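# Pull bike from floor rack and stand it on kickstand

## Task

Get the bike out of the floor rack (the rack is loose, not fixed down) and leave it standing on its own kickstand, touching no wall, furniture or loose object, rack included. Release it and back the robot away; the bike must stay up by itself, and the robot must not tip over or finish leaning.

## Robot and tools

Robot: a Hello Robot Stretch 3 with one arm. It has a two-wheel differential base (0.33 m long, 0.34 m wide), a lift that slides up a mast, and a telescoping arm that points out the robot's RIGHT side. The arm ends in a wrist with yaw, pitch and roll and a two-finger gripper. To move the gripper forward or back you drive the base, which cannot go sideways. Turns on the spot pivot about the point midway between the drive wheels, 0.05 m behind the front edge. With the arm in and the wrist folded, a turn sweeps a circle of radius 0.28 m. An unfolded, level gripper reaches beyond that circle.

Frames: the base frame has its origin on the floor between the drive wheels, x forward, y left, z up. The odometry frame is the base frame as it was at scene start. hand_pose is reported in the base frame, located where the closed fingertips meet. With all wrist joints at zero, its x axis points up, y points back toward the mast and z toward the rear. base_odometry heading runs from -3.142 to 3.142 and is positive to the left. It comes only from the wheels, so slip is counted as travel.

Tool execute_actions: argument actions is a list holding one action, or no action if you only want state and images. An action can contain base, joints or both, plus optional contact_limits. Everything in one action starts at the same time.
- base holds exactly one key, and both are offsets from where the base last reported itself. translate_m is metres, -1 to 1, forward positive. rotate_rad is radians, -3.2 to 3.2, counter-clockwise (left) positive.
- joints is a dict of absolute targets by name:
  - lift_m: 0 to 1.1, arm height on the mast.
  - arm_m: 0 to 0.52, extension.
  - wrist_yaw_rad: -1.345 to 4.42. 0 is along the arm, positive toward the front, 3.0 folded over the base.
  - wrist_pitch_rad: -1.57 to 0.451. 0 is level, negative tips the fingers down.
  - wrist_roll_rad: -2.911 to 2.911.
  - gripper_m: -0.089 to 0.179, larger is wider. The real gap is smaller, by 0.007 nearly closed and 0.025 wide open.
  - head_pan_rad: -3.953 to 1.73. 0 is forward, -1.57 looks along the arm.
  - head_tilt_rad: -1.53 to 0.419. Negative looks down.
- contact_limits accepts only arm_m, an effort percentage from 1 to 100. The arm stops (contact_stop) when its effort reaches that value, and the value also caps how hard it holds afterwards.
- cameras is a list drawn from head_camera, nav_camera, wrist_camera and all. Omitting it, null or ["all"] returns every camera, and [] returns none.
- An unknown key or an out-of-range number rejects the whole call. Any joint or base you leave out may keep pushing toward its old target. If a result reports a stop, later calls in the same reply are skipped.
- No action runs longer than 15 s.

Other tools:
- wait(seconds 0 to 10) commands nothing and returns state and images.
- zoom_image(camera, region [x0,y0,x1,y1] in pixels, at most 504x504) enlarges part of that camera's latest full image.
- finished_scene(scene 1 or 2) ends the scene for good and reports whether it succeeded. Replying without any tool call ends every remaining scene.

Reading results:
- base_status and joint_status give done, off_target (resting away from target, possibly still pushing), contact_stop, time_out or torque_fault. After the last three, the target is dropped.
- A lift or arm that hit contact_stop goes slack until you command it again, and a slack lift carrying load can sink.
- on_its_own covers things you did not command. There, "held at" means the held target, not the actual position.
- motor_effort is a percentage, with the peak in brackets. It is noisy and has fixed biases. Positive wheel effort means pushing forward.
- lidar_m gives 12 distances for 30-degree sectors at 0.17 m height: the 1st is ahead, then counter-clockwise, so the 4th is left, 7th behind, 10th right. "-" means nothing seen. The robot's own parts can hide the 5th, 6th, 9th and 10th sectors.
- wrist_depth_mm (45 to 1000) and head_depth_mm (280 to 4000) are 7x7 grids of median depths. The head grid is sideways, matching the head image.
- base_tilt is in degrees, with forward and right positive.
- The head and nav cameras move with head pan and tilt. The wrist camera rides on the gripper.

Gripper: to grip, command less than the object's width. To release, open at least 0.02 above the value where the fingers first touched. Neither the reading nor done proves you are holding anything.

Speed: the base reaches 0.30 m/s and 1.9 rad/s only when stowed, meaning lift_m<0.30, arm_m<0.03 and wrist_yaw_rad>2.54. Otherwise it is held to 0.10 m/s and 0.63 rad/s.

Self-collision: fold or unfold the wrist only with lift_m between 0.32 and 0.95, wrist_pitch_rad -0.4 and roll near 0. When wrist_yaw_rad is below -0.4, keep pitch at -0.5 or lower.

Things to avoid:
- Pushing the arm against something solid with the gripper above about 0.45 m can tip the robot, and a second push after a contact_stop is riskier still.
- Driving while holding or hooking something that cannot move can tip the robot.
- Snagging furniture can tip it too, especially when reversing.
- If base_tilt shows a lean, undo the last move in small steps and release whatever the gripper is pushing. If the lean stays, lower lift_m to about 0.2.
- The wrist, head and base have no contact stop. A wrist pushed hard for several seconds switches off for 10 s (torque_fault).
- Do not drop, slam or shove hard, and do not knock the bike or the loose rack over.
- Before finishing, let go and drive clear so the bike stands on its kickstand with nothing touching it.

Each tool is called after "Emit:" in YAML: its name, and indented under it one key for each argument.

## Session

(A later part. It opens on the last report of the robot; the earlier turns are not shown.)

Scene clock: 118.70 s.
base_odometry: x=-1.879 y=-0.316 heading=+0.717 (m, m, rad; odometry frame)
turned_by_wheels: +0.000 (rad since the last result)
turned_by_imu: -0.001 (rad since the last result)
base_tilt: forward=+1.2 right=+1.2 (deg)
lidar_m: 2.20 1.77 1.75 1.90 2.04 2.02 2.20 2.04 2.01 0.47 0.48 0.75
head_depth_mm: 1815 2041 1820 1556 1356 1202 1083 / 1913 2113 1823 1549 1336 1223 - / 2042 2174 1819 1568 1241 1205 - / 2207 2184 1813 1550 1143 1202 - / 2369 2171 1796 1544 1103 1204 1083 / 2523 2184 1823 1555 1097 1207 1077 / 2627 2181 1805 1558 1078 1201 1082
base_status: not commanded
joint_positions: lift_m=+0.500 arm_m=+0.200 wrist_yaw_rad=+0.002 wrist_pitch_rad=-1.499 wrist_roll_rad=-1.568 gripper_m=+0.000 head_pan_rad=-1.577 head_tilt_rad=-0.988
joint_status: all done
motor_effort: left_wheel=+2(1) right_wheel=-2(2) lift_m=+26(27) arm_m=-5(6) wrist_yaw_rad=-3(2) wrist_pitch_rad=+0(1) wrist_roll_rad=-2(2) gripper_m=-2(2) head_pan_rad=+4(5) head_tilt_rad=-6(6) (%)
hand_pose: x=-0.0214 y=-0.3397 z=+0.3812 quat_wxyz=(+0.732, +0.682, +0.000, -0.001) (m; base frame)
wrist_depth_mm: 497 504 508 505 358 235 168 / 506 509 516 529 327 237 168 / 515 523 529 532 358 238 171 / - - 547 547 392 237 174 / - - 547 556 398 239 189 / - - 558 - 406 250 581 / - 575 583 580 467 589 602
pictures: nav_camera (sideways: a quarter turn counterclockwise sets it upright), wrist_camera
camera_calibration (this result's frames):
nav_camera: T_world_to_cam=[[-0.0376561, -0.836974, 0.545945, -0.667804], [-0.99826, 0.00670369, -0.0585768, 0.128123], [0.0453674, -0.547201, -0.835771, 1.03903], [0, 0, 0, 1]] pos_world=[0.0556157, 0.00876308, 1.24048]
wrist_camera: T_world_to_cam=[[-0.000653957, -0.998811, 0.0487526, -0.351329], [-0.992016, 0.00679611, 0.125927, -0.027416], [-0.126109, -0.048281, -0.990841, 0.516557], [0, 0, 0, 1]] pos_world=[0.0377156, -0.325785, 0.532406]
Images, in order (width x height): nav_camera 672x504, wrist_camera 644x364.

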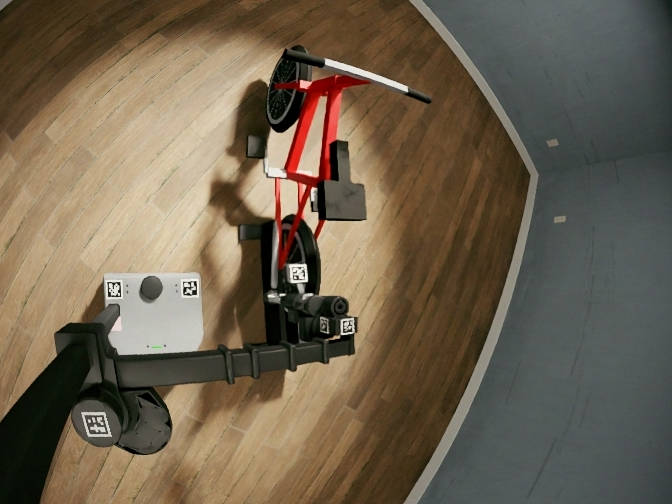

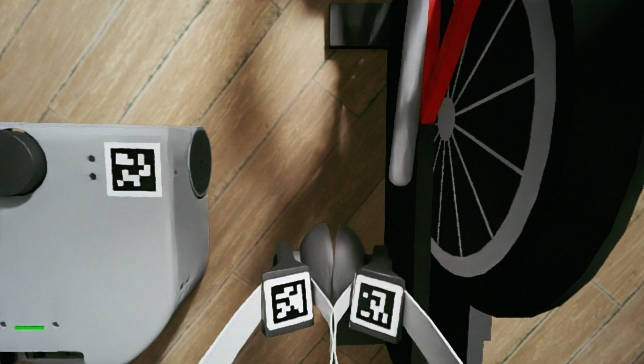

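Emit:
execute_actions:
  actions:
    - {"base":{"translate_m":0.05},"joints":{"lift_m":0.36,"arm_m":0.295,"gripper_m":0.05}}
  cameras: ["wrist_camera"]

Emit:
execute_actions:
  actions:
    - {"joints":{"lift_m":0.27}}
  cameras: ["wrist_camera"]

Scene clock: 126.03 s.
base_odometry: x=-1.841 y=-0.283 heading=+0.717 (m, m, rad; odometry frame)
turned_by_wheels: +0.000 (rad since the last result)
turned_by_imu: -0.001 (rad since the last result)
base_tilt: forward=+1.1 right=+1.1 (deg)
lidar_m: 2.15 1.74 1.72 1.87 2.08 2.06 2.25 2.07 0.49 0.47 0.48 0.71
head_depth_mm: 1842 2063 1803 1541 1356 1207 1084 / 1957 2107 1815 1554 1272 1203 1115 / 2081 2187 1814 1546 1234 1204 - / 2231 2169 1812 1578 1158 1205 - / 2418 2183 1815 1555 1095 1205 1077 / 2554 2181 1816 1549 1098 1206 1081 / 2640 2175 1813 1547 1074 1185 1082
base_status: done
joint_positions: lift_m=+0.360 arm_m=+0.295 wrist_yaw_rad=+0.002 wrist_pitch_rad=-1.522 wrist_roll_rad=-1.568 gripper_m=+0.050 head_pan_rad=-1.577 head_tilt_rad=-0.988
joint_status: all done
motor_effort: left_wheel=+1(6) right_wheel=-2(3) lift_m=+17(24) arm_m=+6(3) wrist_yaw_rad=-3(3) wrist_pitch_rad=+6(6) wrist_roll_rad=-2(2) gripper_m=+3(80) head_pan_rad=+4(5) head_tilt_rad=-6(6) (%)
hand_pose: x=-0.0214 y=-0.4280 z=+0.2419 quat_wxyz=(+0.724, +0.690, +0.000, -0.001) (m; base frame)
wrist_depth_mm: 374 378 377 357 125 91 61 / 383 385 386 367 138 91 62 / 392 390 392 196 156 91 62 / - 401 400 200 178 92 62 / - 412 411 245 158 92 62 / - 418 415 330 - 92 62 / - 427 434 427 196 87 62
pictures: wrist_camera
camera_calibration (this result's frames):
wrist_camera: T_world_to_cam=[[-0.000829863, -0.999661, 0.0260056, -0.427656], [-0.992009, 0.00410394, 0.126101, -0.0104773], [-0.126165, -0.0256931, -0.991677, 0.384122], [0, 0, 0, 1]] pos_world=[0.0377141, -0.417599, 0.393368]
Images, in order (width x height): wrist_camera 644x364.

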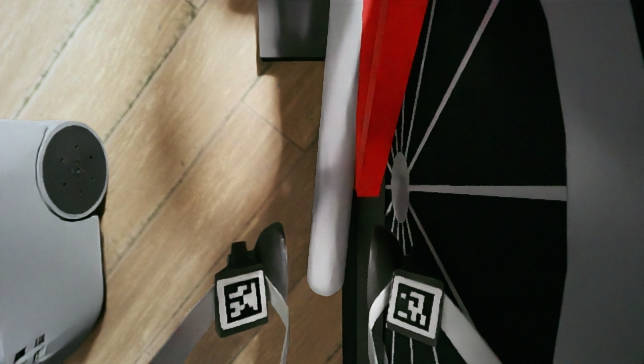

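Scene clock: 128.30 s.
base_odometry: x=-1.841 y=-0.283 heading=+0.717 (m, m, rad; odometry frame)
turned_by_wheels: +0.000 (rad since the last result)
turned_by_imu: -0.002 (rad since the last result)
base_tilt: forward=+1.2 right=+1.2 (deg)
lidar_m: 2.14 1.74 1.72 1.87 2.09 2.06 2.24 2.06 0.49 0.47 0.48 0.71
head_depth_mm: 1826 2047 1819 1555 1349 1205 1083 / 1951 2113 1819 1554 1268 1206 1112 / 2084 2164 1817 1546 1254 1204 - / 2237 2183 1817 1554 1170 1204 - / 2416 2169 1810 1550 1097 1206 1079 / 2552 2169 1803 896 1099 1205 1083 / 2629 2176 1812 1553 1085 1184 1085
base_status: not commanded
joint_positions: lift_m=+0.295 arm_m=+0.295 wrist_yaw_rad=+0.001 wrist_pitch_rad=-1.526 wrist_roll_rad=-1.567 gripper_m=+0.050 head_pan_rad=-1.575 head_tilt_rad=-0.991
joint_status: lift_m contact_stop (moved -0.065 of -0.090)
on_its_own: lift_m is slack since a contact_stop, until your next command for it (your +0.270 is given up)
motor_effort: left_wheel=+1(7) right_wheel=-1(3) lift_m=+23(23) arm_m=+6(6) wrist_yaw_rad=-1(3) wrist_pitch_rad=+7(8) wrist_roll_rad=-2(3) gripper_m=+4(4) head_pan_rad=+3(4) head_tilt_rad=-5(5) (%)
hand_pose: x=-0.0214 y=-0.4270 z=+0.1765 quat_wxyz=(+0.723, +0.691, -0.001, -0.001) (m; base frame)
wrist_depth_mm: 315 317 317 295 82 79 61 / 321 321 322 321 86 85 61 / 325 328 328 134 102 91 61 / 336 335 337 133 126 91 61 / 343 344 342 134 156 92 61 / 350 350 350 136 - 92 62 / 357 358 363 141 185 86 62
pictures: wrist_camera
camera_calibration (this result's frames):
wrist_camera: T_world_to_cam=[[-0.00248096, -0.999757, 0.0219224, -0.424266], [-0.992004, 0.00522673, 0.126096, -0.00174243], [-0.12618, -0.0214342, -0.991776, 0.321117], [0, 0, 0, 1]] pos_world=[0.0377375, -0.41727, 0.327996]
Images, in order (width x height): wrist_camera 644x364.

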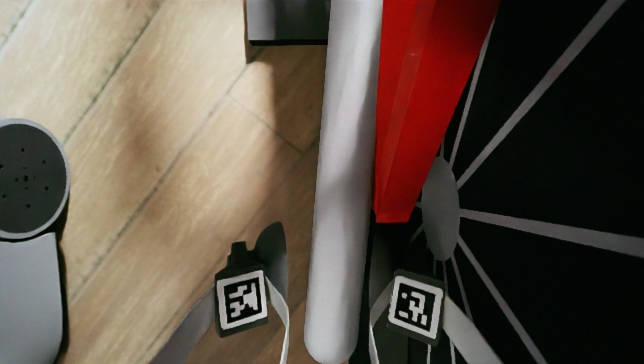

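Grip and pull outward/down.

Emit:
execute_actions:
  actions:
    - {"joints":{"gripper_m":-0.03,"lift_m":0.30}}
  cameras: []

Emit:
execute_actions:
  actions:
    - {"joints":{"arm_m":0.25}}
  cameras: []

Emit:
execute_actions:
  actions:
    - {"base":{"translate_m":0.12},"joints":{"lift_m":0.18}}
  cameras: ["wrist_camera","nav_camera"]

Scene clock: 140.60 s.
base_odometry: x=-1.841 y=-0.283 heading=+0.717 (m, m, rad; odometry frame)
turned_by_wheels: +0.000 (rad since the last result)
turned_by_imu: -0.001 (rad since the last result)
base_tilt: forward=+1.1 right=+1.2 (deg)
lidar_m: 2.15 1.74 1.72 1.87 2.08 2.06 2.24 2.06 0.49 0.47 0.48 0.71
head_depth_mm: 1827 2064 1806 1550 1351 1204 1086 / 1955 2116 1823 1549 1273 1206 1116 / 2092 2181 1819 1549 1250 1199 - / 2228 2179 1814 1547 1169 1203 - / 2424 2180 1806 1548 1101 1203 1082 / 2534 2169 1801 894 1102 1202 1080 / 2607 2157 1806 1547 1083 1180 1084
base_status: not commanded
joint_positions: lift_m=+0.300 arm_m=+0.295 wrist_yaw_rad=-0.003 wrist_pitch_rad=-1.510 wrist_roll_rad=-1.560 gripper_m=-0.029 head_pan_rad=-1.575 head_tilt_rad=-0.991
joint_status: all done
motor_effort: left_wheel=+1(1) right_wheel=-1(2) lift_m=+27(28) arm_m=+4(6) wrist_yaw_rad=+3(4) wrist_pitch_rad=+3(7) wrist_roll_rad=-5(5) gripper_m=-22(96) head_pan_rad=+4(3) head_tilt_rad=-5(5) (%)
hand_pose: x=-0.0213 y=-0.4311 z=+0.1813 quat_wxyz=(+0.728, +0.686, -0.005, -0.005) (m; base frame)
wrist_depth_mm: 314 317 317 130 78 79 57 / 320 324 325 131 90 84 57 / 325 330 331 132 107 85 58 / 336 339 336 137 126 86 58 / 346 345 344 137 146 87 58 / 349 351 352 138 133 87 59 / 361 360 363 210 191 87 59
pictures: none
No camera images: the call's "cameras" was empty. Leave "cameras" out to get every camera's image.

Scene clock: 142.03 s.
base_odometry: x=-1.841 y=-0.283 heading=+0.717 (m, m, rad; odometry frame)
turned_by_wheels: +0.000 (rad since the last result)
turned_by_imu: +0.000 (rad since the last result)
base_tilt: forward=+1.1 right=+1.1 (deg)
lidar_m: 2.15 1.74 1.72 1.87 2.08 2.06 2.24 2.06 0.48 0.46 0.47 0.71
head_depth_mm: 1828 2055 1807 1557 1357 1205 1079 / 1948 2096 1806 1550 1269 1209 1114 / 2092 2149 1809 1552 1286 1208 - / 2256 2158 1797 1553 1220 1201 - / 2401 2161 1816 1546 1061 1207 1084 / 2550 2163 1810 1551 1100 1198 1080 / 2602 2172 1798 1540 1071 1180 1083
base_status: not commanded
joint_positions: lift_m=+0.300 arm_m=+0.251 wrist_yaw_rad=-0.004 wrist_pitch_rad=-1.420 wrist_roll_rad=-1.558 gripper_m=-0.026 head_pan_rad=-1.575 head_tilt_rad=-0.991
joint_status: all done
on_its_own: wrist_pitch_rad is at rest, and its effort (-23) is outside its rest range (-20 to +32)
motor_effort: left_wheel=+1(1) right_wheel=-1(2) lift_m=+27(26) arm_m=-10(13) wrist_yaw_rad=+3(4) wrist_pitch_rad=-23(24) wrist_roll_rad=-6(6) gripper_m=-23(23) head_pan_rad=+2(3) head_tilt_rad=-4(5) (%)
hand_pose: x=-0.0214 y=-0.4103 z=+0.1815 quat_wxyz=(+0.758, +0.652, -0.006, -0.006) (m; base frame)
wrist_depth_mm: 294 303 309 300 130 79 73 / 301 309 319 324 130 92 73 / 307 314 325 328 111 104 73 / 314 321 329 336 138 105 74 / 318 329 339 140 152 106 74 / 327 335 346 142 - 107 75 / 333 341 354 275 194 102 75
pictures: none
No camera images: the call's "cameras" was empty. Leave "cameras" out to get every camera's image.

Scene clock: 144.33 s.
base_odometry: x=-1.750 y=-0.205 heading=+0.717 (m, m, rad; odometry frame)
turned_by_wheels: +0.000 (rad since the last result)
turned_by_imu: -0.001 (rad since the last result)
base_tilt: forward=+1.2 right=+1.2 (deg)
lidar_m: 2.03 1.67 1.64 1.79 2.18 2.16 2.34 2.14 0.47 0.45 0.47 0.70
head_depth_mm: 1900 2109 1812 1549 1286 1202 1083 / 2024 2167 1821 1545 1250 1204 1116 / 2146 2176 1815 1549 1308 1200 - / 2328 2190 1817 1546 1093 1210 - / 2467 2178 1805 1540 1084 1200 1084 / 2550 2181 1795 1548 1137 1205 1080 / 2662 2179 1806 1553 1069 1186 1081
base_status: done
joint_positions: lift_m=+0.283 arm_m=+0.250 wrist_yaw_rad=-0.011 wrist_pitch_rad=-1.475 wrist_roll_rad=-1.546 gripper_m=-0.026 head_pan_rad=-1.575 head_tilt_rad=-0.991
joint_status: lift_m contact_stop (moved -0.017 of -0.120)
on_its_own: lift_m is slack since a contact_stop, until your next command for it (your +0.180 is given up)
motor_effort: left_wheel=-1(4) right_wheel=+4(22) lift_m=+22(25) arm_m=-5(10) wrist_yaw_rad=+12(10) wrist_pitch_rad=-7(23) wrist_roll_rad=-11(11) gripper_m=-19(24) head_pan_rad=+4(3) head_tilt_rad=-4(5) (%)
hand_pose: x=-0.0214 y=-0.3958 z=+0.1639 quat_wxyz=(+0.740, +0.673, -0.013, -0.013) (m; base frame)
wrist_depth_mm: 292 297 301 303 116 69 65 / 298 302 308 309 119 75 76 / 302 305 311 294 122 86 80 / - 313 317 299 127 105 81 / 317 319 324 132 165 119 81 / 322 327 333 134 171 122 82 / - 335 342 142 218 123 83
pictures: nav_camera (sideways: a quarter turn counterclockwise sets it upright), wrist_camera
camera_calibration (this result's frames):
nav_camera: T_world_to_cam=[[-0.0361288, -0.838433, 0.543807, -0.665027], [-0.99827, 0.00502498, -0.0585745, 0.12812], [0.0463781, -0.544982, -0.837164, 1.04083], [0, 0, 0, 1]] pos_world=[0.0556002, 0.00901048, 1.2405]
wrist_camera: T_world_to_cam=[[-0.0354726, -0.996752, 0.072299, -0.400586], [-0.991341, 0.0442475, 0.12363, 0.0155453], [-0.126427, -0.0672876, -0.989691, 0.290837], [0, 0, 0, 1]] pos_world=[0.0379705, -0.380403, 0.314878]
Images, in order (width x height): nav_camera 672x504, wrist_camera 644x364.

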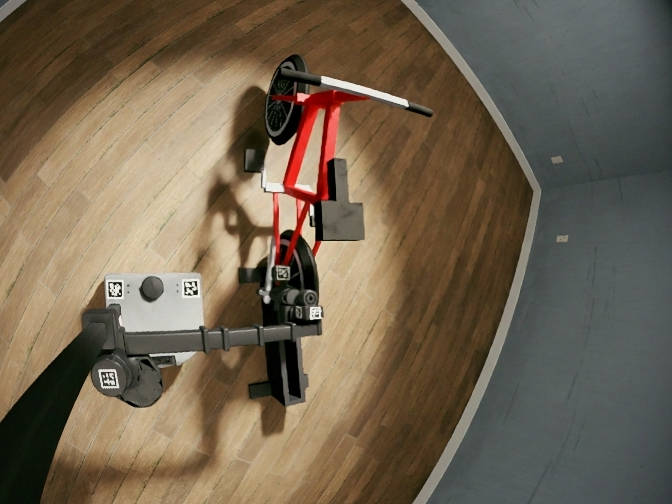

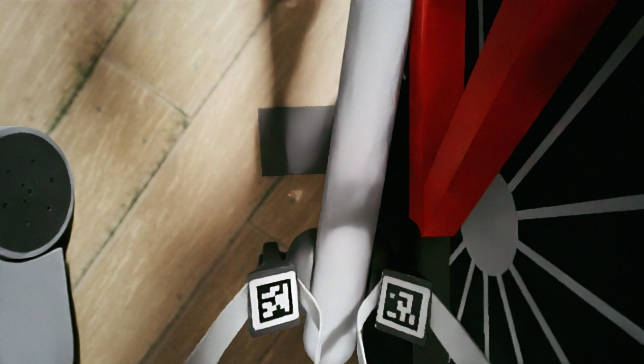

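Emit:
execute_actions:
  actions:
    - {"joints":{"gripper_m":0.05,"lift_m":0.37}}
  cameras: []

Emit:
execute_actions:
  actions:
    - {"joints":{"gripper_m":0.0}}
  cameras: ["wrist_camera"]

Emit:
execute_actions:
  actions:
    - {"joints":{"lift_m":0.19}}
  cameras: ["wrist_camera"]

Emit:
execute_actions:
  actions:
    - {"joints":{"lift_m":0.5,"arm_m":0.2}}
  cameras: ["wrist_camera","nav_camera"]

Scene clock: 151.70 s.
base_odometry: x=-1.750 y=-0.205 heading=+0.717 (m, m, rad; odometry frame)
turned_by_wheels: +0.000 (rad since the last result)
turned_by_imu: -0.001 (rad since the last result)
base_tilt: forward=+1.1 right=+1.2 (deg)
lidar_m: 2.04 1.67 1.65 1.79 2.18 2.16 2.34 2.14 0.48 0.45 0.47 0.70
head_depth_mm: 1894 2103 1806 1549 1286 1204 1082 / 2011 2173 1805 1551 1249 1206 1117 / 2158 2160 1806 1540 1262 1200 - / 2319 2176 1803 1548 1154 1205 - / 2454 2154 1805 1548 1101 1204 1084 / 2571 2159 1790 1551 1138 1206 1080 / 2666 2170 1799 1554 1067 1186 1086
base_status: not commanded
joint_positions: lift_m=+0.370 arm_m=+0.250 wrist_yaw_rad=-0.004 wrist_pitch_rad=-1.492 wrist_roll_rad=-1.567 gripper_m=+0.050 head_pan_rad=-1.575 head_tilt_rad=-0.991
joint_status: all done
motor_effort: left_wheel=+1(2) right_wheel=+0(5) lift_m=+27(29) arm_m=-5(5) wrist_yaw_rad=+4(11) wrist_pitch_rad=-2(22) wrist_roll_rad=-3(11) gripper_m=-1(79) head_pan_rad=+3(3) head_tilt_rad=-5(4) (%)
hand_pose: x=-0.0213 y=-0.3916 z=+0.2511 quat_wxyz=(+0.734, +0.679, -0.002, -0.003) (m; base frame)
wrist_depth_mm: 377 377 385 387 195 123 84 / 385 384 390 393 171 124 84 / 389 393 398 385 178 125 84 / - 402 410 410 203 125 85 / - 408 413 420 215 126 85 / - 424 426 430 - 126 85 / - 430 438 436 267 119 86
pictures: none
No camera images: the call's "cameras" was empty. Leave "cameras" out to get every camera's image.

Scene clock: 152.70 s.
base_odometry: x=-1.750 y=-0.205 heading=+0.717 (m, m, rad; odometry frame)
turned_by_wheels: +0.000 (rad since the last result)
turned_by_imu: +0.000 (rad since the last result)
base_tilt: forward=+1.2 right=+1.2 (deg)
lidar_m: 2.04 1.66 1.64 1.79 2.18 2.15 2.35 2.14 0.47 0.45 0.47 0.70
head_depth_mm: 1906 2107 1816 1549 1283 1207 1083 / 2011 2181 1807 1556 1252 1208 1115 / 2171 2186 1807 1548 1254 1194 - / 2340 2157 1807 1555 1153 1206 - / 2463 2178 1801 1548 1104 1208 1079 / 2581 2172 1803 1545 1143 1201 1086 / 2687 2168 1814 1549 1067 1188 1080
base_status: not commanded
joint_positions: lift_m=+0.370 arm_m=+0.250 wrist_yaw_rad=-0.004 wrist_pitch_rad=-1.492 wrist_roll_rad=-1.567 gripper_m=+0.000 head_pan_rad=-1.575 head_tilt_rad=-0.991
joint_status: all done
motor_effort: left_wheel=+0(0) right_wheel=+0(0) lift_m=+26(26) arm_m=-5(5) wrist_yaw_rad=+3(3) wrist_pitch_rad=-2(3) wrist_roll_rad=-2(2) gripper_m=-3(81) head_pan_rad=+3(4) head_tilt_rad=-5(4) (%)
hand_pose: x=-0.0213 y=-0.3916 z=+0.2511 quat_wxyz=(+0.734, +0.679, -0.002, -0.003) (m; base frame)
wrist_depth_mm: 376 379 384 383 195 123 84 / 384 386 389 393 172 124 84 / 390 397 399 382 178 125 85 / - 402 409 411 202 125 85 / - 413 417 416 216 126 85 / - 422 425 - 216 127 85 / - 430 438 441 249 127 86
pictures: wrist_camera
camera_calibration (this result's frames):
wrist_camera: T_world_to_cam=[[-0.00737913, -0.998393, 0.056185, -0.398693], [-0.991952, 0.0144104, 0.12579, -0.00764421], [-0.126397, -0.0548046, -0.990465, 0.382548], [0, 0, 0, 1]] pos_world=[0.0378284, -0.376977, 0.402262]
Images, in order (width x height): wrist_camera 644x364.

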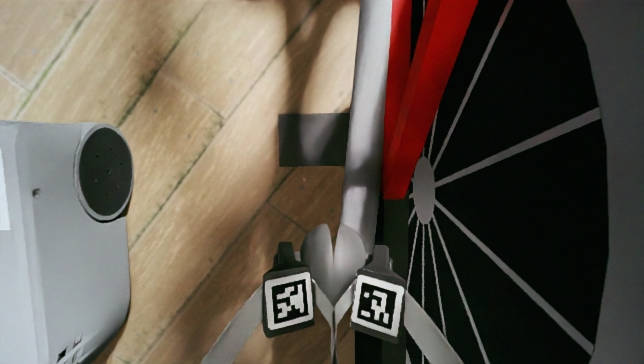

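Scene clock: 154.60 s.
base_odometry: x=-1.750 y=-0.205 heading=+0.717 (m, m, rad; odometry frame)
turned_by_wheels: +0.000 (rad since the last result)
turned_by_imu: +0.000 (rad since the last result)
base_tilt: forward=+1.1 right=+1.1 (deg)
lidar_m: 2.04 1.67 1.65 1.79 2.18 2.15 2.34 2.13 0.47 0.45 0.47 0.70
head_depth_mm: 1907 2096 1820 1549 1287 1207 1081 / 2032 2171 1814 1546 1246 1199 1117 / 2165 2158 1792 1548 1380 1204 - / 2316 2174 1812 1550 1092 1211 - / 2450 2173 1803 1546 1093 1207 1079 / 2573 2161 1799 1550 1143 1204 1079 / 2680 2176 1817 1544 1070 1187 1082
base_status: not commanded
joint_positions: lift_m=+0.324 arm_m=+0.250 wrist_yaw_rad=-0.003 wrist_pitch_rad=-1.518 wrist_roll_rad=-1.568 gripper_m=+0.000 head_pan_rad=-1.575 head_tilt_rad=-0.991
joint_status: lift_m contact_stop (moved -0.046 of -0.180)
on_its_own: lift_m is slack since a contact_stop, until your next command for it (your +0.190 is given up)
motor_effort: left_wheel=+1(2) right_wheel=-2(5) lift_m=+20(24) arm_m=-1(5) wrist_yaw_rad=+3(4) wrist_pitch_rad=+5(12) wrist_roll_rad=-1(1) gripper_m=-3(4) head_pan_rad=+3(3) head_tilt_rad=-4(5) (%)
hand_pose: x=-0.0213 y=-0.3844 z=+0.2052 quat_wxyz=(+0.725, +0.689, -0.002, -0.002) (m; base frame)
wrist_depth_mm: 340 343 339 345 153 93 91 / 347 349 351 354 157 108 91 / 352 353 357 343 160 120 92 / - 365 365 365 163 137 92 / - 373 373 372 201 139 92 / - 378 380 - 214 139 92 / - 388 389 392 221 140 92
pictures: wrist_camera
camera_calibration (this result's frames):
wrist_camera: T_world_to_cam=[[-0.00596373, -0.999551, 0.0293687, -0.383815], [-0.991971, 0.00962348, 0.126097, -0.00385494], [-0.126323, -0.0283809, -0.991583, 0.347871], [0, 0, 0, 1]] pos_world=[0.0378311, -0.373733, 0.356701]
Images, in order (width x height): wrist_camera 644x364.

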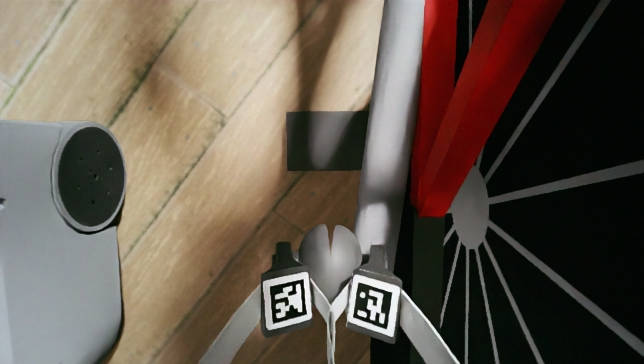

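not run: a stop came earlier in this reply.

Emit:
execute_actions:
  actions:
    - {"joints":{"lift_m":0.4,"arm_m":0.0}}
  cameras: []

Emit:
execute_actions:
  actions:
    - {"joints":{"wrist_pitch_rad":0,"wrist_roll_rad":0}}
  cameras: ["wrist_camera"]

Scene clock: 163.70 s.
base_odometry: x=-1.750 y=-0.205 heading=+0.717 (m, m, rad; odometry frame)
turned_by_wheels: +0.000 (rad since the last result)
turned_by_imu: -0.001 (rad since the last result)
base_tilt: forward=+1.2 right=+1.1 (deg)
lidar_m: 2.03 1.66 1.64 1.79 2.18 2.15 2.34 2.13 0.47 0.45 0.47 0.70
head_depth_mm: 1895 2103 1826 1550 1289 1205 1085 / 2031 2157 1806 1549 1254 1207 1115 / 2159 2190 1800 1560 1254 1237 - / 2314 2174 1809 1548 1106 1212 - / 2451 2175 1817 1548 1100 1203 1067 / 2587 2176 1812 1541 1139 1203 1082 / 2670 2170 1806 1551 1074 1183 1079
base_status: not commanded
joint_positions: lift_m=+0.400 arm_m=+0.000 wrist_yaw_rad=-0.002 wrist_pitch_rad=-1.499 wrist_roll_rad=-1.569 gripper_m=+0.000 head_pan_rad=-1.575 head_tilt_rad=-0.991
joint_status: all done
motor_effort: left_wheel=+1(1) right_wheel=-2(2) lift_m=+26(28) arm_m=-5(3) wrist_yaw_rad=+1(3) wrist_pitch_rad=-1(1) wrist_roll_rad=-1(1) gripper_m=-2(2) head_pan_rad=+3(3) head_tilt_rad=-4(4) (%)
hand_pose: x=-0.0214 y=-0.1396 z=+0.2812 quat_wxyz=(+0.732, +0.682, -0.001, -0.002) (m; base frame)
wrist_depth_mm: 407 412 415 416 421 422 428 / 415 413 424 426 428 432 434 / 421 422 428 431 439 427 361 / - - - - 448 450 359 / - - - - 458 463 357 / - - - - 467 469 360 / - - - - 483 475 362
pictures: none
No camera images: the call's "cameras" was empty. Leave "cameras" out to get every camera's image.

Scene clock: 165.30 s.
base_odometry: x=-1.750 y=-0.205 heading=+0.717 (m, m, rad; odometry frame)
turned_by_wheels: +0.000 (rad since the last result)
turned_by_imu: +0.000 (rad since the last result)
base_tilt: forward=+1.2 right=+1.1 (deg)
lidar_m: 2.03 1.67 1.65 1.79 2.18 2.16 2.34 2.14 0.47 0.45 0.47 0.70
head_depth_mm: 1891 2098 1806 1559 1289 1203 1081 / 2013 2175 1817 1550 1251 1208 1111 / 2169 2171 1806 1554 1253 1234 - / 2306 2175 1801 1553 1106 1183 - / 2446 2166 1810 1557 1102 1207 1080 / 2604 2179 1815 1551 1145 1204 1079 / 2702 2180 1801 1555 1070 1186 1083
base_status: not commanded
joint_positions: lift_m=+0.400 arm_m=+0.000 wrist_yaw_rad=-0.002 wrist_pitch_rad=-0.025 wrist_roll_rad=-0.004 gripper_m=+0.000 head_pan_rad=-1.575 head_tilt_rad=-0.991
joint_status: all done
motor_effort: left_wheel=+1(1) right_wheel=-2(2) lift_m=+27(26) arm_m=-5(5) wrist_yaw_rad=+1(1) wrist_pitch_rad=+7(6) wrist_roll_rad=+1(2) gripper_m=-2(2) head_pan_rad=+3(3) head_tilt_rad=-5(5) (%)
hand_pose: x=-0.0218 y=-0.4008 z=+0.5079 quat_wxyz=(+0.709, +0.009, -0.705, -0.010) (m; base frame)
wrist_depth_mm: - - - - - - - / - - - - - - - / - - - - - - - / 187 262 - - - - - / - - - - - - - / - - - - - - - / 807 891 908 892 885 943 944
pictures: wrist_camera
camera_calibration (this result's frames):
wrist_camera: T_world_to_cam=[[-0.999775, -0.0207791, 0.00421682, -0.0257597], [-0.00731656, 0.151443, -0.988439, 0.602036], [0.0199003, -0.988248, -0.151561, -0.160744], [0, 0, 0, 1]] pos_world=[-0.0181502, -0.250564, 0.570822]
Images, in order (width x height): wrist_camera 644x364.

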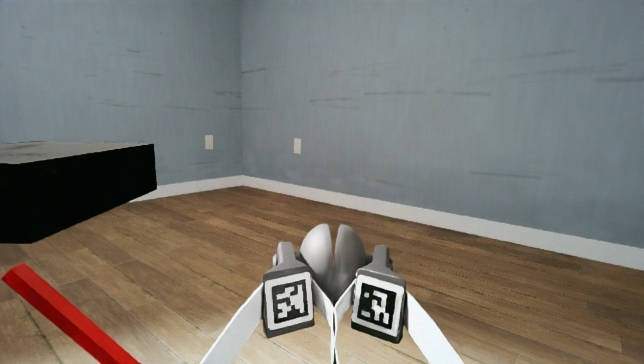

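Emit:
execute_actions:
  actions:
    - {"joints":{"lift_m":0.13,"arm_m":0.015}}
  cameras: ["wrist_camera"]

Emit:
execute_actions:
  actions:
    - {"joints":{"wrist_pitch_rad":-0.65,"arm_m":0.05}}
  cameras: ["wrist_camera","nav_camera"]

Scene clock: 172.17 s.
base_odometry: x=-1.750 y=-0.205 heading=+0.717 (m, m, rad; odometry frame)
turned_by_wheels: +0.000 (rad since the last result)
turned_by_imu: -0.001 (rad since the last result)
base_tilt: forward=+1.2 right=+1.1 (deg)
lidar_m: 2.03 1.66 1.65 1.79 2.17 2.15 2.34 2.14 0.47 0.45 0.47 0.70
head_depth_mm: 1894 2086 1804 1548 1287 1208 1081 / 2037 2186 1807 1547 1252 1202 1116 / 2184 2186 1803 1547 1258 1223 - / 2310 2190 1807 1554 1073 1226 - / 2458 2171 1800 1538 1098 1206 1083 / 2591 2177 1809 1553 1140 1203 1080 / 2682 2157 1817 1535 1069 1184 1082
base_status: not commanded
joint_positions: lift_m=+0.130 arm_m=+0.015 wrist_yaw_rad=-0.002 wrist_pitch_rad=-0.024 wrist_roll_rad=-0.003 gripper_m=+0.000 head_pan_rad=-1.575 head_tilt_rad=-0.991
joint_status: all done
motor_effort: left_wheel=+1(2) right_wheel=-2(2) lift_m=+19(23) arm_m=+4(4) wrist_yaw_rad=+2(1) wrist_pitch_rad=+6(7) wrist_roll_rad=+1(1) gripper_m=-3(2) head_pan_rad=+3(3) head_tilt_rad=-4(4) (%)
hand_pose: x=-0.0218 y=-0.4152 z=+0.2388 quat_wxyz=(+0.709, +0.008, -0.706, -0.009) (m; base frame)
wrist_depth_mm: - 193 177 177 190 - - / 197 180 181 180 182 - - / 184 184 186 186 187 189 - / 191 171 191 192 192 193 - / 197 196 196 196 197 198 - / 202 202 186 - 203 203 673 / 164 161 160 155 160 212 266
pictures: wrist_camera
camera_calibration (this result's frames):
wrist_camera: T_world_to_cam=[[-0.999776, -0.0207667, 0.00397605, -0.0248617], [-0.00704429, 0.149839, -0.988685, 0.337601], [0.019936, -0.988492, -0.149951, -0.216277], [0, 0, 0, 1]] pos_world=[-0.0181663, -0.26489, 0.301449]
Images, in order (width x height): wrist_camera 644x364.

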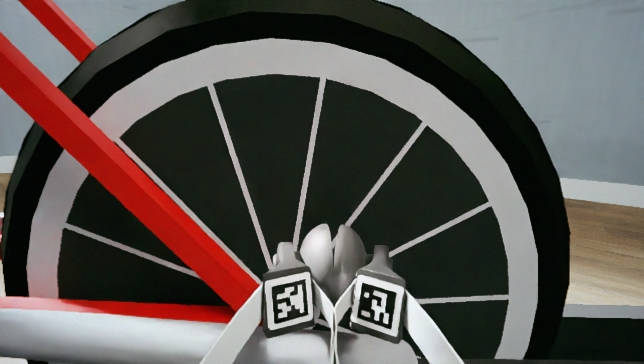

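Scene clock: 173.70 s.
base_odometry: x=-1.750 y=-0.205 heading=+0.717 (m, m, rad; odometry frame)
turned_by_wheels: +0.000 (rad since the last result)
turned_by_imu: +0.000 (rad since the last result)
base_tilt: forward=+1.2 right=+1.1 (deg)
lidar_m: 2.04 1.67 1.65 1.79 2.18 2.16 2.34 2.14 0.47 0.37 0.38 0.70
head_depth_mm: 1900 2102 1822 1555 1285 1203 1088 / 2014 2169 1798 1563 1252 1199 1114 / 2164 2171 1811 1556 1251 1223 - / 2299 2164 1795 1545 1105 1208 - / 2477 2179 1804 1548 1099 1184 1081 / 2599 2169 1807 1549 1143 1205 1083 / 2673 2172 1826 1554 1069 1181 1079
base_status: not commanded
joint_positions: lift_m=+0.130 arm_m=+0.050 wrist_yaw_rad=-0.003 wrist_pitch_rad=-0.649 wrist_roll_rad=+0.006 gripper_m=+0.000 head_pan_rad=-1.575 head_tilt_rad=-0.991
joint_status: all done
motor_effort: left_wheel=+1(2) right_wheel=+0(2) lift_m=+18(18) arm_m=+3(5) wrist_yaw_rad=+3(3) wrist_pitch_rad=-1(38) wrist_roll_rad=-3(4) gripper_m=-2(2) head_pan_rad=+4(3) head_tilt_rad=-5(4) (%)
hand_pose: x=-0.0221 y=-0.3843 z=+0.0949 quat_wxyz=(+0.668, +0.224, -0.672, -0.227) (m; base frame)
wrist_depth_mm: 122 122 122 150 150 151 150 / 168 164 157 157 157 157 157 / 192 187 168 167 168 168 168 / 329 223 193 194 193 194 195 / 101 289 231 222 231 231 232 / 90 99 242 - 256 256 255 / 220 88 206 224 223 229 230
pictures: nav_camera (sideways: a quarter turn counterclockwise sets it upright), wrist_camera
camera_calibration (this result's frames):
nav_camera: T_world_to_cam=[[-0.0361286, -0.838433, 0.543806, -0.665027], [-0.99827, 0.00502474, -0.0585745, 0.12812], [0.0463783, -0.544982, -0.837164, 1.04083], [0, 0, 0, 1]] pos_world=[0.0556002, 0.0090105, 1.2405]
wrist_camera: T_world_to_cam=[[-0.999791, -0.0115664, -0.0168535, -0.0184116], [0.00393686, 0.700109, -0.714025, 0.376369], [0.020058, -0.713942, -0.699917, -0.0495083], [0, 0, 0, 1]] pos_world=[-0.0188965, -0.299059, 0.233775]
Images, in order (width x height): nav_camera 672x504, wrist_camera 644x364.

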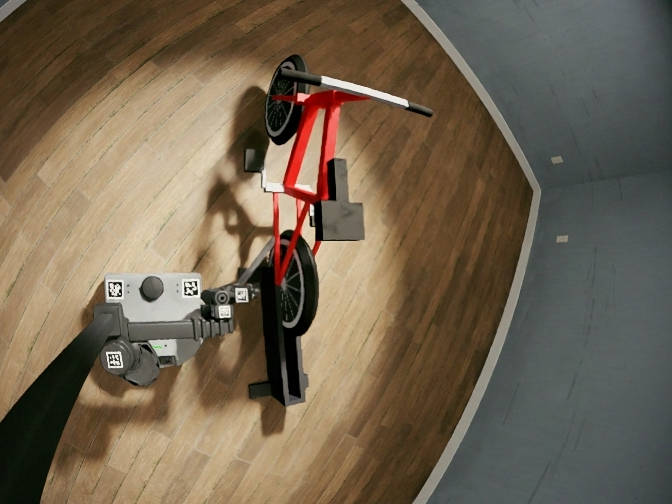

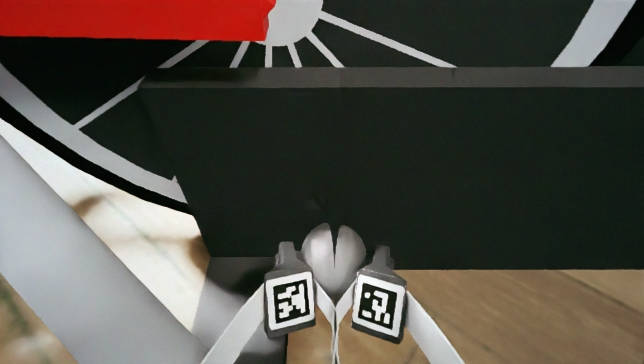

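Emit:
execute_actions:
  actions:
    - {"joints":{"wrist_pitch_rad":0,"arm_m":0}}
  cameras: []

Emit:
execute_actions:
  actions:
    - {"base":{"translate_m":0.17},"joints":{"lift_m":0.8,"wrist_pitch_rad":-1.5,"wrist_roll_rad":-1.57,"gripper_m":0.179,"arm_m":0.3}}
  cameras: ["wrist_camera","nav_camera"]

Scene clock: 179.10 s.
base_odometry: x=-1.750 y=-0.205 heading=+0.717 (m, m, rad; odometry frame)
turned_by_wheels: +0.000 (rad since the last result)
turned_by_imu: -0.001 (rad since the last result)
base_tilt: forward=+1.1 right=+1.2 (deg)
lidar_m: 2.03 1.66 1.64 1.79 2.17 2.15 2.33 2.13 0.47 0.45 0.47 0.70
head_depth_mm: 1903 2106 1817 1553 1289 1203 1083 / 2012 2172 1802 1547 1249 1200 1118 / 2162 2173 1806 1549 1258 1202 - / 2330 2163 1817 1550 1094 1218 - / 2460 2166 1801 1551 1097 1204 1079 / 2565 2182 1811 1548 1144 1203 1085 / 2679 2172 1804 1543 1070 1184 1082
base_status: not commanded
joint_positions: lift_m=+0.130 arm_m=+0.000 wrist_yaw_rad=-0.003 wrist_pitch_rad=-0.025 wrist_roll_rad=+0.002 gripper_m=+0.000 head_pan_rad=-1.575 head_tilt_rad=-0.991
joint_status: all done
motor_effort: left_wheel=+1(1) right_wheel=-1(3) lift_m=+20(21) arm_m=-5(9) wrist_yaw_rad=+3(14) wrist_pitch_rad=+7(19) wrist_roll_rad=-1(3) gripper_m=-3(3) head_pan_rad=+3(3) head_tilt_rad=-5(5) (%)
hand_pose: x=-0.0223 y=-0.4008 z=+0.2383 quat_wxyz=(+0.707, +0.008, -0.708, -0.010) (m; base frame)
wrist_depth_mm: - - 192 192 - - - / 250 195 194 195 196 - - / 218 199 199 200 201 208 - / 208 189 206 206 207 209 - / 212 211 209 211 213 215 995 / 216 216 200 - 219 221 662 / 204 176 172 167 211 225 280
pictures: none
No camera images: the call's "cameras" was empty. Leave "cameras" out to get every camera's image.

Scene clock: 186.03 s.
base_odometry: x=-1.622 y=-0.093 heading=+0.717 (m, m, rad; odometry frame)
turned_by_wheels: +0.000 (rad since the last result)
turned_by_imu: -0.146 (rad since the last result)
base_tilt: forward=+1.2 right=+1.2 (deg)
lidar_m: 2.21 1.62 1.57 1.61 2.20 2.28 2.36 2.28 0.60 0.43 2.58 0.59
head_depth_mm: 1932 2107 1806 1593 - - 1070 / 2009 2169 - 1513 1311 1195 1118 / 2127 2295 1711 1543 1310 1199 - / 2218 2279 - 1550 1266 1204 - / 2351 2166 1841 896 1196 1186 1081 / 2444 2168 1804 928 1147 1183 1083 / 2517 2159 1804 1546 1282 1184 1084
base_status: done
joint_positions: lift_m=+0.800 arm_m=+0.300 wrist_yaw_rad=+0.000 wrist_pitch_rad=-1.500 wrist_roll_rad=-1.567 gripper_m=+0.179 head_pan_rad=-1.572 head_tilt_rad=-0.994
joint_status: all done
motor_effort: left_wheel=+0(26) right_wheel=+0(28) lift_m=+26(35) arm_m=+3(18) wrist_yaw_rad=-1(17) wrist_pitch_rad=+0(60) wrist_roll_rad=-2(8) gripper_m=+1(100) head_pan_rad=+2(3) head_tilt_rad=-3(7) (%)
hand_pose: x=-0.0214 y=-0.4388 z=+0.6812 quat_wxyz=(+0.731, +0.682, -0.001, -0.002) (m; base frame)
wrist_depth_mm: 782 781 800 593 275 278 822 / 794 814 815 811 278 282 845 / 809 818 831 838 284 847 854 / - - 847 859 590 863 867 / - - 857 868 672 893 904 / 864 872 890 875 875 917 917 / - 899 886 922 894 923 -
pictures: nav_camera (sideways: a quarter turn counterclockwise sets it upright), wrist_camera
camera_calibration (this result's frames):
nav_camera: T_world_to_cam=[[-0.03409, -0.84013, 0.541312, -0.66179], [-0.998279, 0.00276863, -0.0585713, 0.128116], [0.0477088, -0.542377, -0.838779, 1.04292], [0, 0, 0, 1]] pos_world=[0.0555784, 0.00931338, 1.24052]
wrist_camera: T_world_to_cam=[[-0.00359594, -0.99886, 0.0475969, -0.464206], [-0.992, 0.0095694, 0.125876, -0.0632576], [-0.126188, -0.0467635, -0.990903, 0.809734], [0, 0, 0, 1]] pos_world=[0.037758, -0.425206, 0.832425]
Images, in order (width x height): nav_camera 672x504, wrist_camera 644x364.

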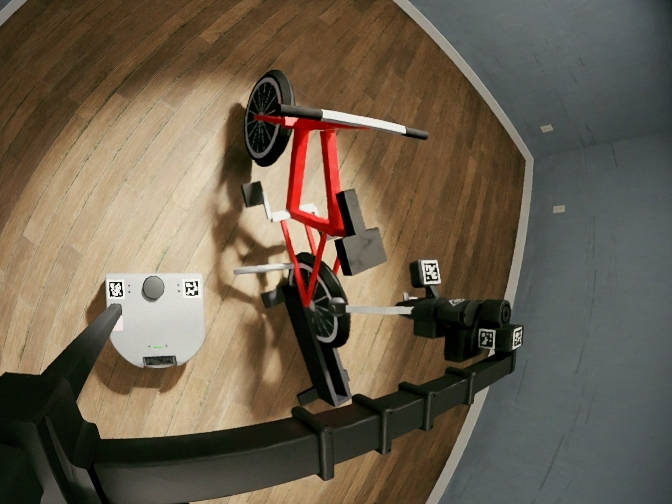

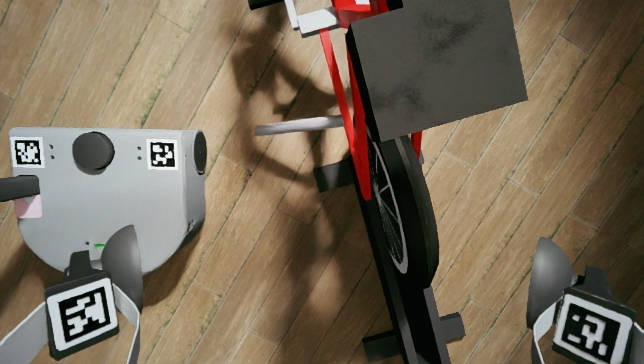

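Emit:
execute_actions:
  actions:
    - {"base":{"rotate_rad":0.27}}
  cameras: []

Emit:
execute_actions:
  actions:
    - {"base":{"translate_m":0.08},"joints":{"arm_m":0.4}}
  cameras: ["wrist_camera"]

Scene clock: 194.53 s.
base_odometry: x=-1.622 y=-0.093 heading=+0.987 (m, m, rad; odometry frame)
turned_by_wheels: +0.270 (rad since the last result)
turned_by_imu: +0.270 (rad since the last result)
base_tilt: forward=+1.2 right=+1.2 (deg)
lidar_m: 1.82 1.57 1.56 1.81 2.28 2.28 2.55 2.20 0.53 0.43 0.58 0.72
head_depth_mm: 2078 2158 1810 1591 - - 1066 / 2229 2223 - 1515 1284 1195 1116 / 2437 2320 1708 1540 1187 1204 - / 2551 2302 - 894 1282 1184 - / 2709 2156 1845 996 1215 1197 1079 / 2610 2161 1804 1546 1307 1200 1081 / 2463 2162 1750 1459 1119 1207 1083
base_status: done
joint_positions: lift_m=+0.800 arm_m=+0.300 wrist_yaw_rad=+0.000 wrist_pitch_rad=-1.500 wrist_roll_rad=-1.567 gripper_m=+0.179 head_pan_rad=-1.572 head_tilt_rad=-0.994
joint_status: not commanded
motor_effort: left_wheel=-1(4) right_wheel=+1(5) lift_m=+26(26) arm_m=+4(4) wrist_yaw_rad=-1(1) wrist_pitch_rad=+0(0) wrist_roll_rad=-2(2) gripper_m=+0(0) head_pan_rad=+2(2) head_tilt_rad=-3(3) (%)
hand_pose: x=-0.0214 y=-0.4389 z=+0.6812 quat_wxyz=(+0.731, +0.682, -0.001, -0.002) (m; base frame)
wrist_depth_mm: 770 795 796 796 361 825 836 / 813 797 813 816 301 837 847 / 794 810 825 822 303 857 861 / - - 848 836 292 864 860 / - - 864 853 297 300 870 / 862 892 899 896 305 902 910 / - 892 905 908 921 938 -
pictures: none
No camera images: the call's "cameras" was empty. Leave "cameras" out to get every camera's image.

Scene clock: 197.00 s.
base_odometry: x=-1.578 y=-0.026 heading=+0.987 (m, m, rad; odometry frame)
turned_by_wheels: +0.000 (rad since the last result)
turned_by_imu: -0.001 (rad since the last result)
base_tilt: forward=+1.2 right=+1.1 (deg)
lidar_m: 1.74 1.50 1.51 1.74 2.34 2.33 2.62 2.26 0.45 0.53 0.54 0.74
head_depth_mm: 2122 2172 1800 1612 - - 1064 / 2294 2225 - 1553 1270 1196 1115 / 2468 - 1793 898 1173 1186 - / 2579 - 1717 985 1309 1204 - / 2712 2177 1764 1543 1283 1208 1081 / 2586 2167 1761 1483 1282 1206 1084 / 2423 2168 1796 1518 1102 1202 1083
base_status: done
joint_positions: lift_m=+0.800 arm_m=+0.400 wrist_yaw_rad=+0.000 wrist_pitch_rad=-1.499 wrist_roll_rad=-1.567 gripper_m=+0.179 head_pan_rad=-1.572 head_tilt_rad=-0.994
joint_status: all done
motor_effort: left_wheel=-1(1) right_wheel=+1(5) lift_m=+27(26) arm_m=+4(4) wrist_yaw_rad=+0(0) wrist_pitch_rad=+0(1) wrist_roll_rad=-2(2) gripper_m=+1(0) head_pan_rad=+1(2) head_tilt_rad=-3(3) (%)
hand_pose: x=-0.0214 y=-0.5390 z=+0.6812 quat_wxyz=(+0.732, +0.682, -0.001, -0.001) (m; base frame)
wrist_depth_mm: 775 782 802 606 813 825 818 / 790 811 795 810 829 825 846 / 811 814 835 624 863 848 859 / - 845 840 635 848 870 876 / - 858 852 326 866 879 901 / 863 874 884 297 878 915 901 / - 889 879 304 914 937 -
pictures: wrist_camera
camera_calibration (this result's frames):
wrist_camera: T_world_to_cam=[[-0.00317881, -0.998823, 0.048404, -0.564822], [-0.992, 0.00925822, 0.125897, -0.0624802], [-0.126197, -0.0476165, -0.990862, 0.804555], [0, 0, 0, 1]] pos_world=[0.0377568, -0.525268, 0.832408]
Images, in order (width x height): wrist_camera 644x364.

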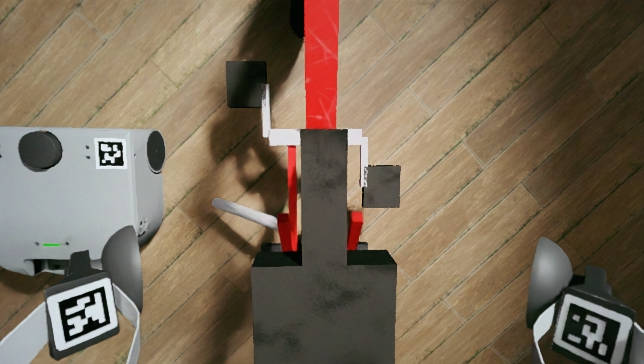

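Emit:
execute_actions:
  actions:
    - {"joints":{"lift_m":0.635}}
  cameras: []

Emit:
execute_actions:
  actions:
    - {"joints":{"gripper_m":0.0}}
  cameras: []

Emit:
execute_actions:
  actions:
    - {"base":{"translate_m":0.5},"joints":{"head_pan_rad":-2.2,"head_tilt_rad":-0.9}}
  cameras: ["nav_camera","wrist_camera"]

Scene clock: 204.37 s.
base_odometry: x=-1.578 y=-0.026 heading=+0.987 (m, m, rad; odometry frame)
turned_by_wheels: +0.000 (rad since the last result)
turned_by_imu: -0.001 (rad since the last result)
base_tilt: forward=+1.1 right=+1.2 (deg)
lidar_m: 1.75 1.51 1.50 1.74 2.34 2.34 2.62 2.26 0.45 0.53 0.54 0.74
head_depth_mm: 2133 2154 1798 1545 1250 1224 1100 / 2297 2174 1808 1567 1191 - - / 2435 2167 1851 897 1159 1186 - / 2610 2172 - 934 1309 1203 - / 2686 2158 1805 1455 1282 1202 1080 / 2602 2162 1754 1483 1283 1205 1082 / 2435 2168 1798 1512 1105 1201 1082
base_status: not commanded
joint_positions: lift_m=+0.635 arm_m=+0.400 wrist_yaw_rad=+0.000 wrist_pitch_rad=-1.499 wrist_roll_rad=-1.567 gripper_m=+0.179 head_pan_rad=-1.572 head_tilt_rad=-0.994
joint_status: all done
motor_effort: left_wheel=-1(1) right_wheel=+1(1) lift_m=+19(22) arm_m=+4(3) wrist_yaw_rad=+0(1) wrist_pitch_rad=+0(0) wrist_roll_rad=-2(1) gripper_m=+0(0) head_pan_rad=+2(2) head_tilt_rad=-3(3) (%)
hand_pose: x=-0.0214 y=-0.5390 z=+0.5166 quat_wxyz=(+0.732, +0.682, -0.001, -0.001) (m; base frame)
wrist_depth_mm: 628 636 643 161 640 655 660 / 634 641 643 172 660 668 679 / 641 662 659 120 681 683 688 / - 666 675 122 474 695 697 / - 684 690 125 694 707 713 / - 701 707 127 720 726 730 / - 723 724 130 727 743 -
pictures: none
No camera images: the call's "cameras" was empty. Leave "cameras" out to get every camera's image.

Scene clock: 206.63 s.
base_odometry: x=-1.578 y=-0.026 heading=+0.987 (m, m, rad; odometry frame)
turned_by_wheels: +0.000 (rad since the last result)
turned_by_imu: +0.000 (rad since the last result)
base_tilt: forward=+1.2 right=+1.2 (deg)
lidar_m: 1.74 1.51 1.51 1.74 2.34 2.34 2.61 2.25 0.45 0.53 0.54 0.74
head_depth_mm: 2116 2165 1812 1544 1253 1225 1099 / 2296 2163 1799 1564 1197 - - / 2433 2158 1844 895 1161 1183 - / 2648 2172 - 929 1306 1207 - / 2723 2155 1803 1456 1285 1198 1079 / 2567 2167 1764 1482 1285 1200 1082 / 2424 2163 1803 1512 1102 1199 1084
base_status: not commanded
joint_positions: lift_m=+0.635 arm_m=+0.400 wrist_yaw_rad=+0.000 wrist_pitch_rad=-1.494 wrist_roll_rad=-1.570 gripper_m=+0.001 head_pan_rad=-1.572 head_tilt_rad=-0.994
joint_status: all done
motor_effort: left_wheel=-1(1) right_wheel=+1(1) lift_m=+26(26) arm_m=+3(4) wrist_yaw_rad=+0(1) wrist_pitch_rad=-2(2) wrist_roll_rad=-1(2) gripper_m=-17(91) head_pan_rad=+2(1) head_tilt_rad=-3(3) (%)
hand_pose: x=-0.0214 y=-0.5404 z=+0.5162 quat_wxyz=(+0.733, +0.680, +0.000, +0.000) (m; base frame)
wrist_depth_mm: 622 644 635 161 650 654 656 / 643 643 634 173 655 670 678 / 649 658 658 118 674 679 692 / - 668 683 120 474 689 702 / - 686 690 123 595 713 723 / - 712 703 125 126 730 743 / 707 712 729 128 726 736 745
pictures: none
No camera images: the call's "cameras" was empty. Leave "cameras" out to get every camera's image.

Scene clock: 212.70 s.
base_odometry: x=-1.303 y=+0.391 heading=+0.987 (m, m, rad; odometry frame)
turned_by_wheels: +0.000 (rad since the last result)
turned_by_imu: -0.004 (rad since the last result)
base_tilt: forward=+1.1 right=+1.2 (deg)
lidar_m: 1.32 1.15 1.15 1.34 2.30 2.70 3.03 2.60 0.47 0.47 0.59 0.81
head_depth_mm: 2245 2420 2002 1580 1406 1230 1113 / 2252 2469 2005 1547 1421 1238 1125 / 2288 2463 2008 1658 1413 1260 - / 2316 2541 2000 1660 1312 - 1134 / 2334 2526 2011 1656 1127 1193 1101 / 2350 2523 1996 1700 981 1218 1094 / 2380 2531 2010 1706 862 1085 1080
base_status: done
joint_positions: lift_m=+0.635 arm_m=+0.400 wrist_yaw_rad=-0.003 wrist_pitch_rad=-1.505 wrist_roll_rad=-1.561 gripper_m=+0.001 head_pan_rad=-2.193 head_tilt_rad=-0.902
joint_status: all done
motor_effort: left_wheel=-1(3) right_wheel=+1(14) lift_m=+27(27) arm_m=+3(3) wrist_yaw_rad=+3(4) wrist_pitch_rad=+1(3) wrist_roll_rad=-4(4) gripper_m=-18(18) head_pan_rad=-3(36) head_tilt_rad=+2(12) (%)
hand_pose: x=-0.0213 y=-0.5377 z=+0.5162 quat_wxyz=(+0.730, +0.684, -0.004, -0.005) (m; base frame)
wrist_depth_mm: 625 635 627 164 642 659 658 / 653 647 646 175 654 664 667 / 652 665 668 122 656 671 684 / - 677 671 124 462 686 692 / - 684 689 126 473 712 705 / - 704 701 129 720 720 726 / 714 714 712 131 736 743 747
pictures: nav_camera (sideways: a quarter turn counterclockwise sets it upright), wrist_camera
camera_calibration (this result's frames):
nav_camera: T_world_to_cam=[[-0.485325, -0.62056, 0.615927, -0.756246], [-0.813682, 0.578366, -0.0584314, 0.126815], [-0.319971, -0.529527, -0.785634, 0.976072], [0, 0, 0, 1]] pos_world=[0.0484767, -0.0257846, 1.24004]
wrist_camera: T_world_to_cam=[[-0.0125057, -0.998992, 0.0431171, -0.553083], [-0.991926, 0.0178366, 0.125561, -0.0369094], [-0.126204, -0.0411987, -0.991148, 0.644725], [0, 0, 0, 1]] pos_world=[0.0378386, -0.525305, 0.6675]
Images, in order (width x height): nav_camera 672x504, wrist_camera 644x364.

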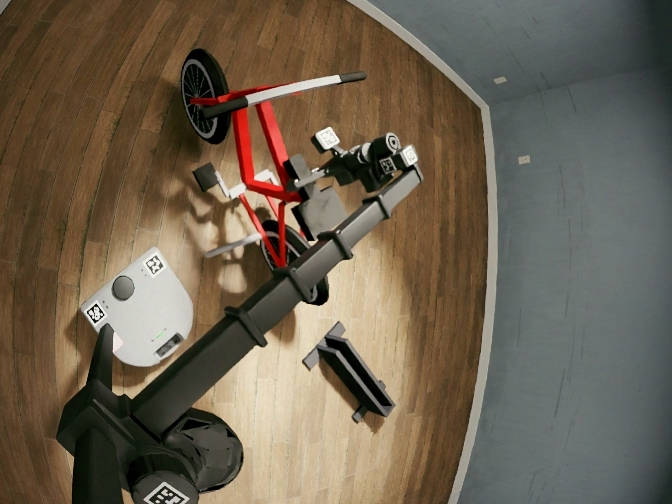

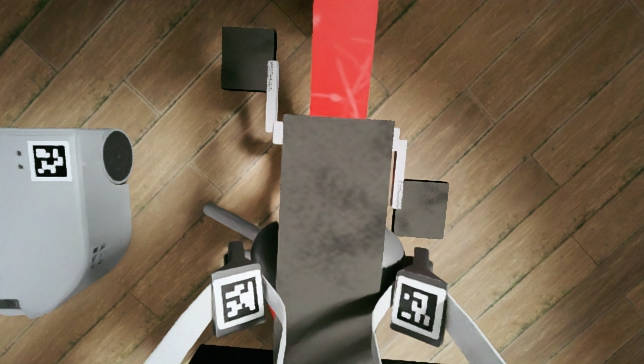

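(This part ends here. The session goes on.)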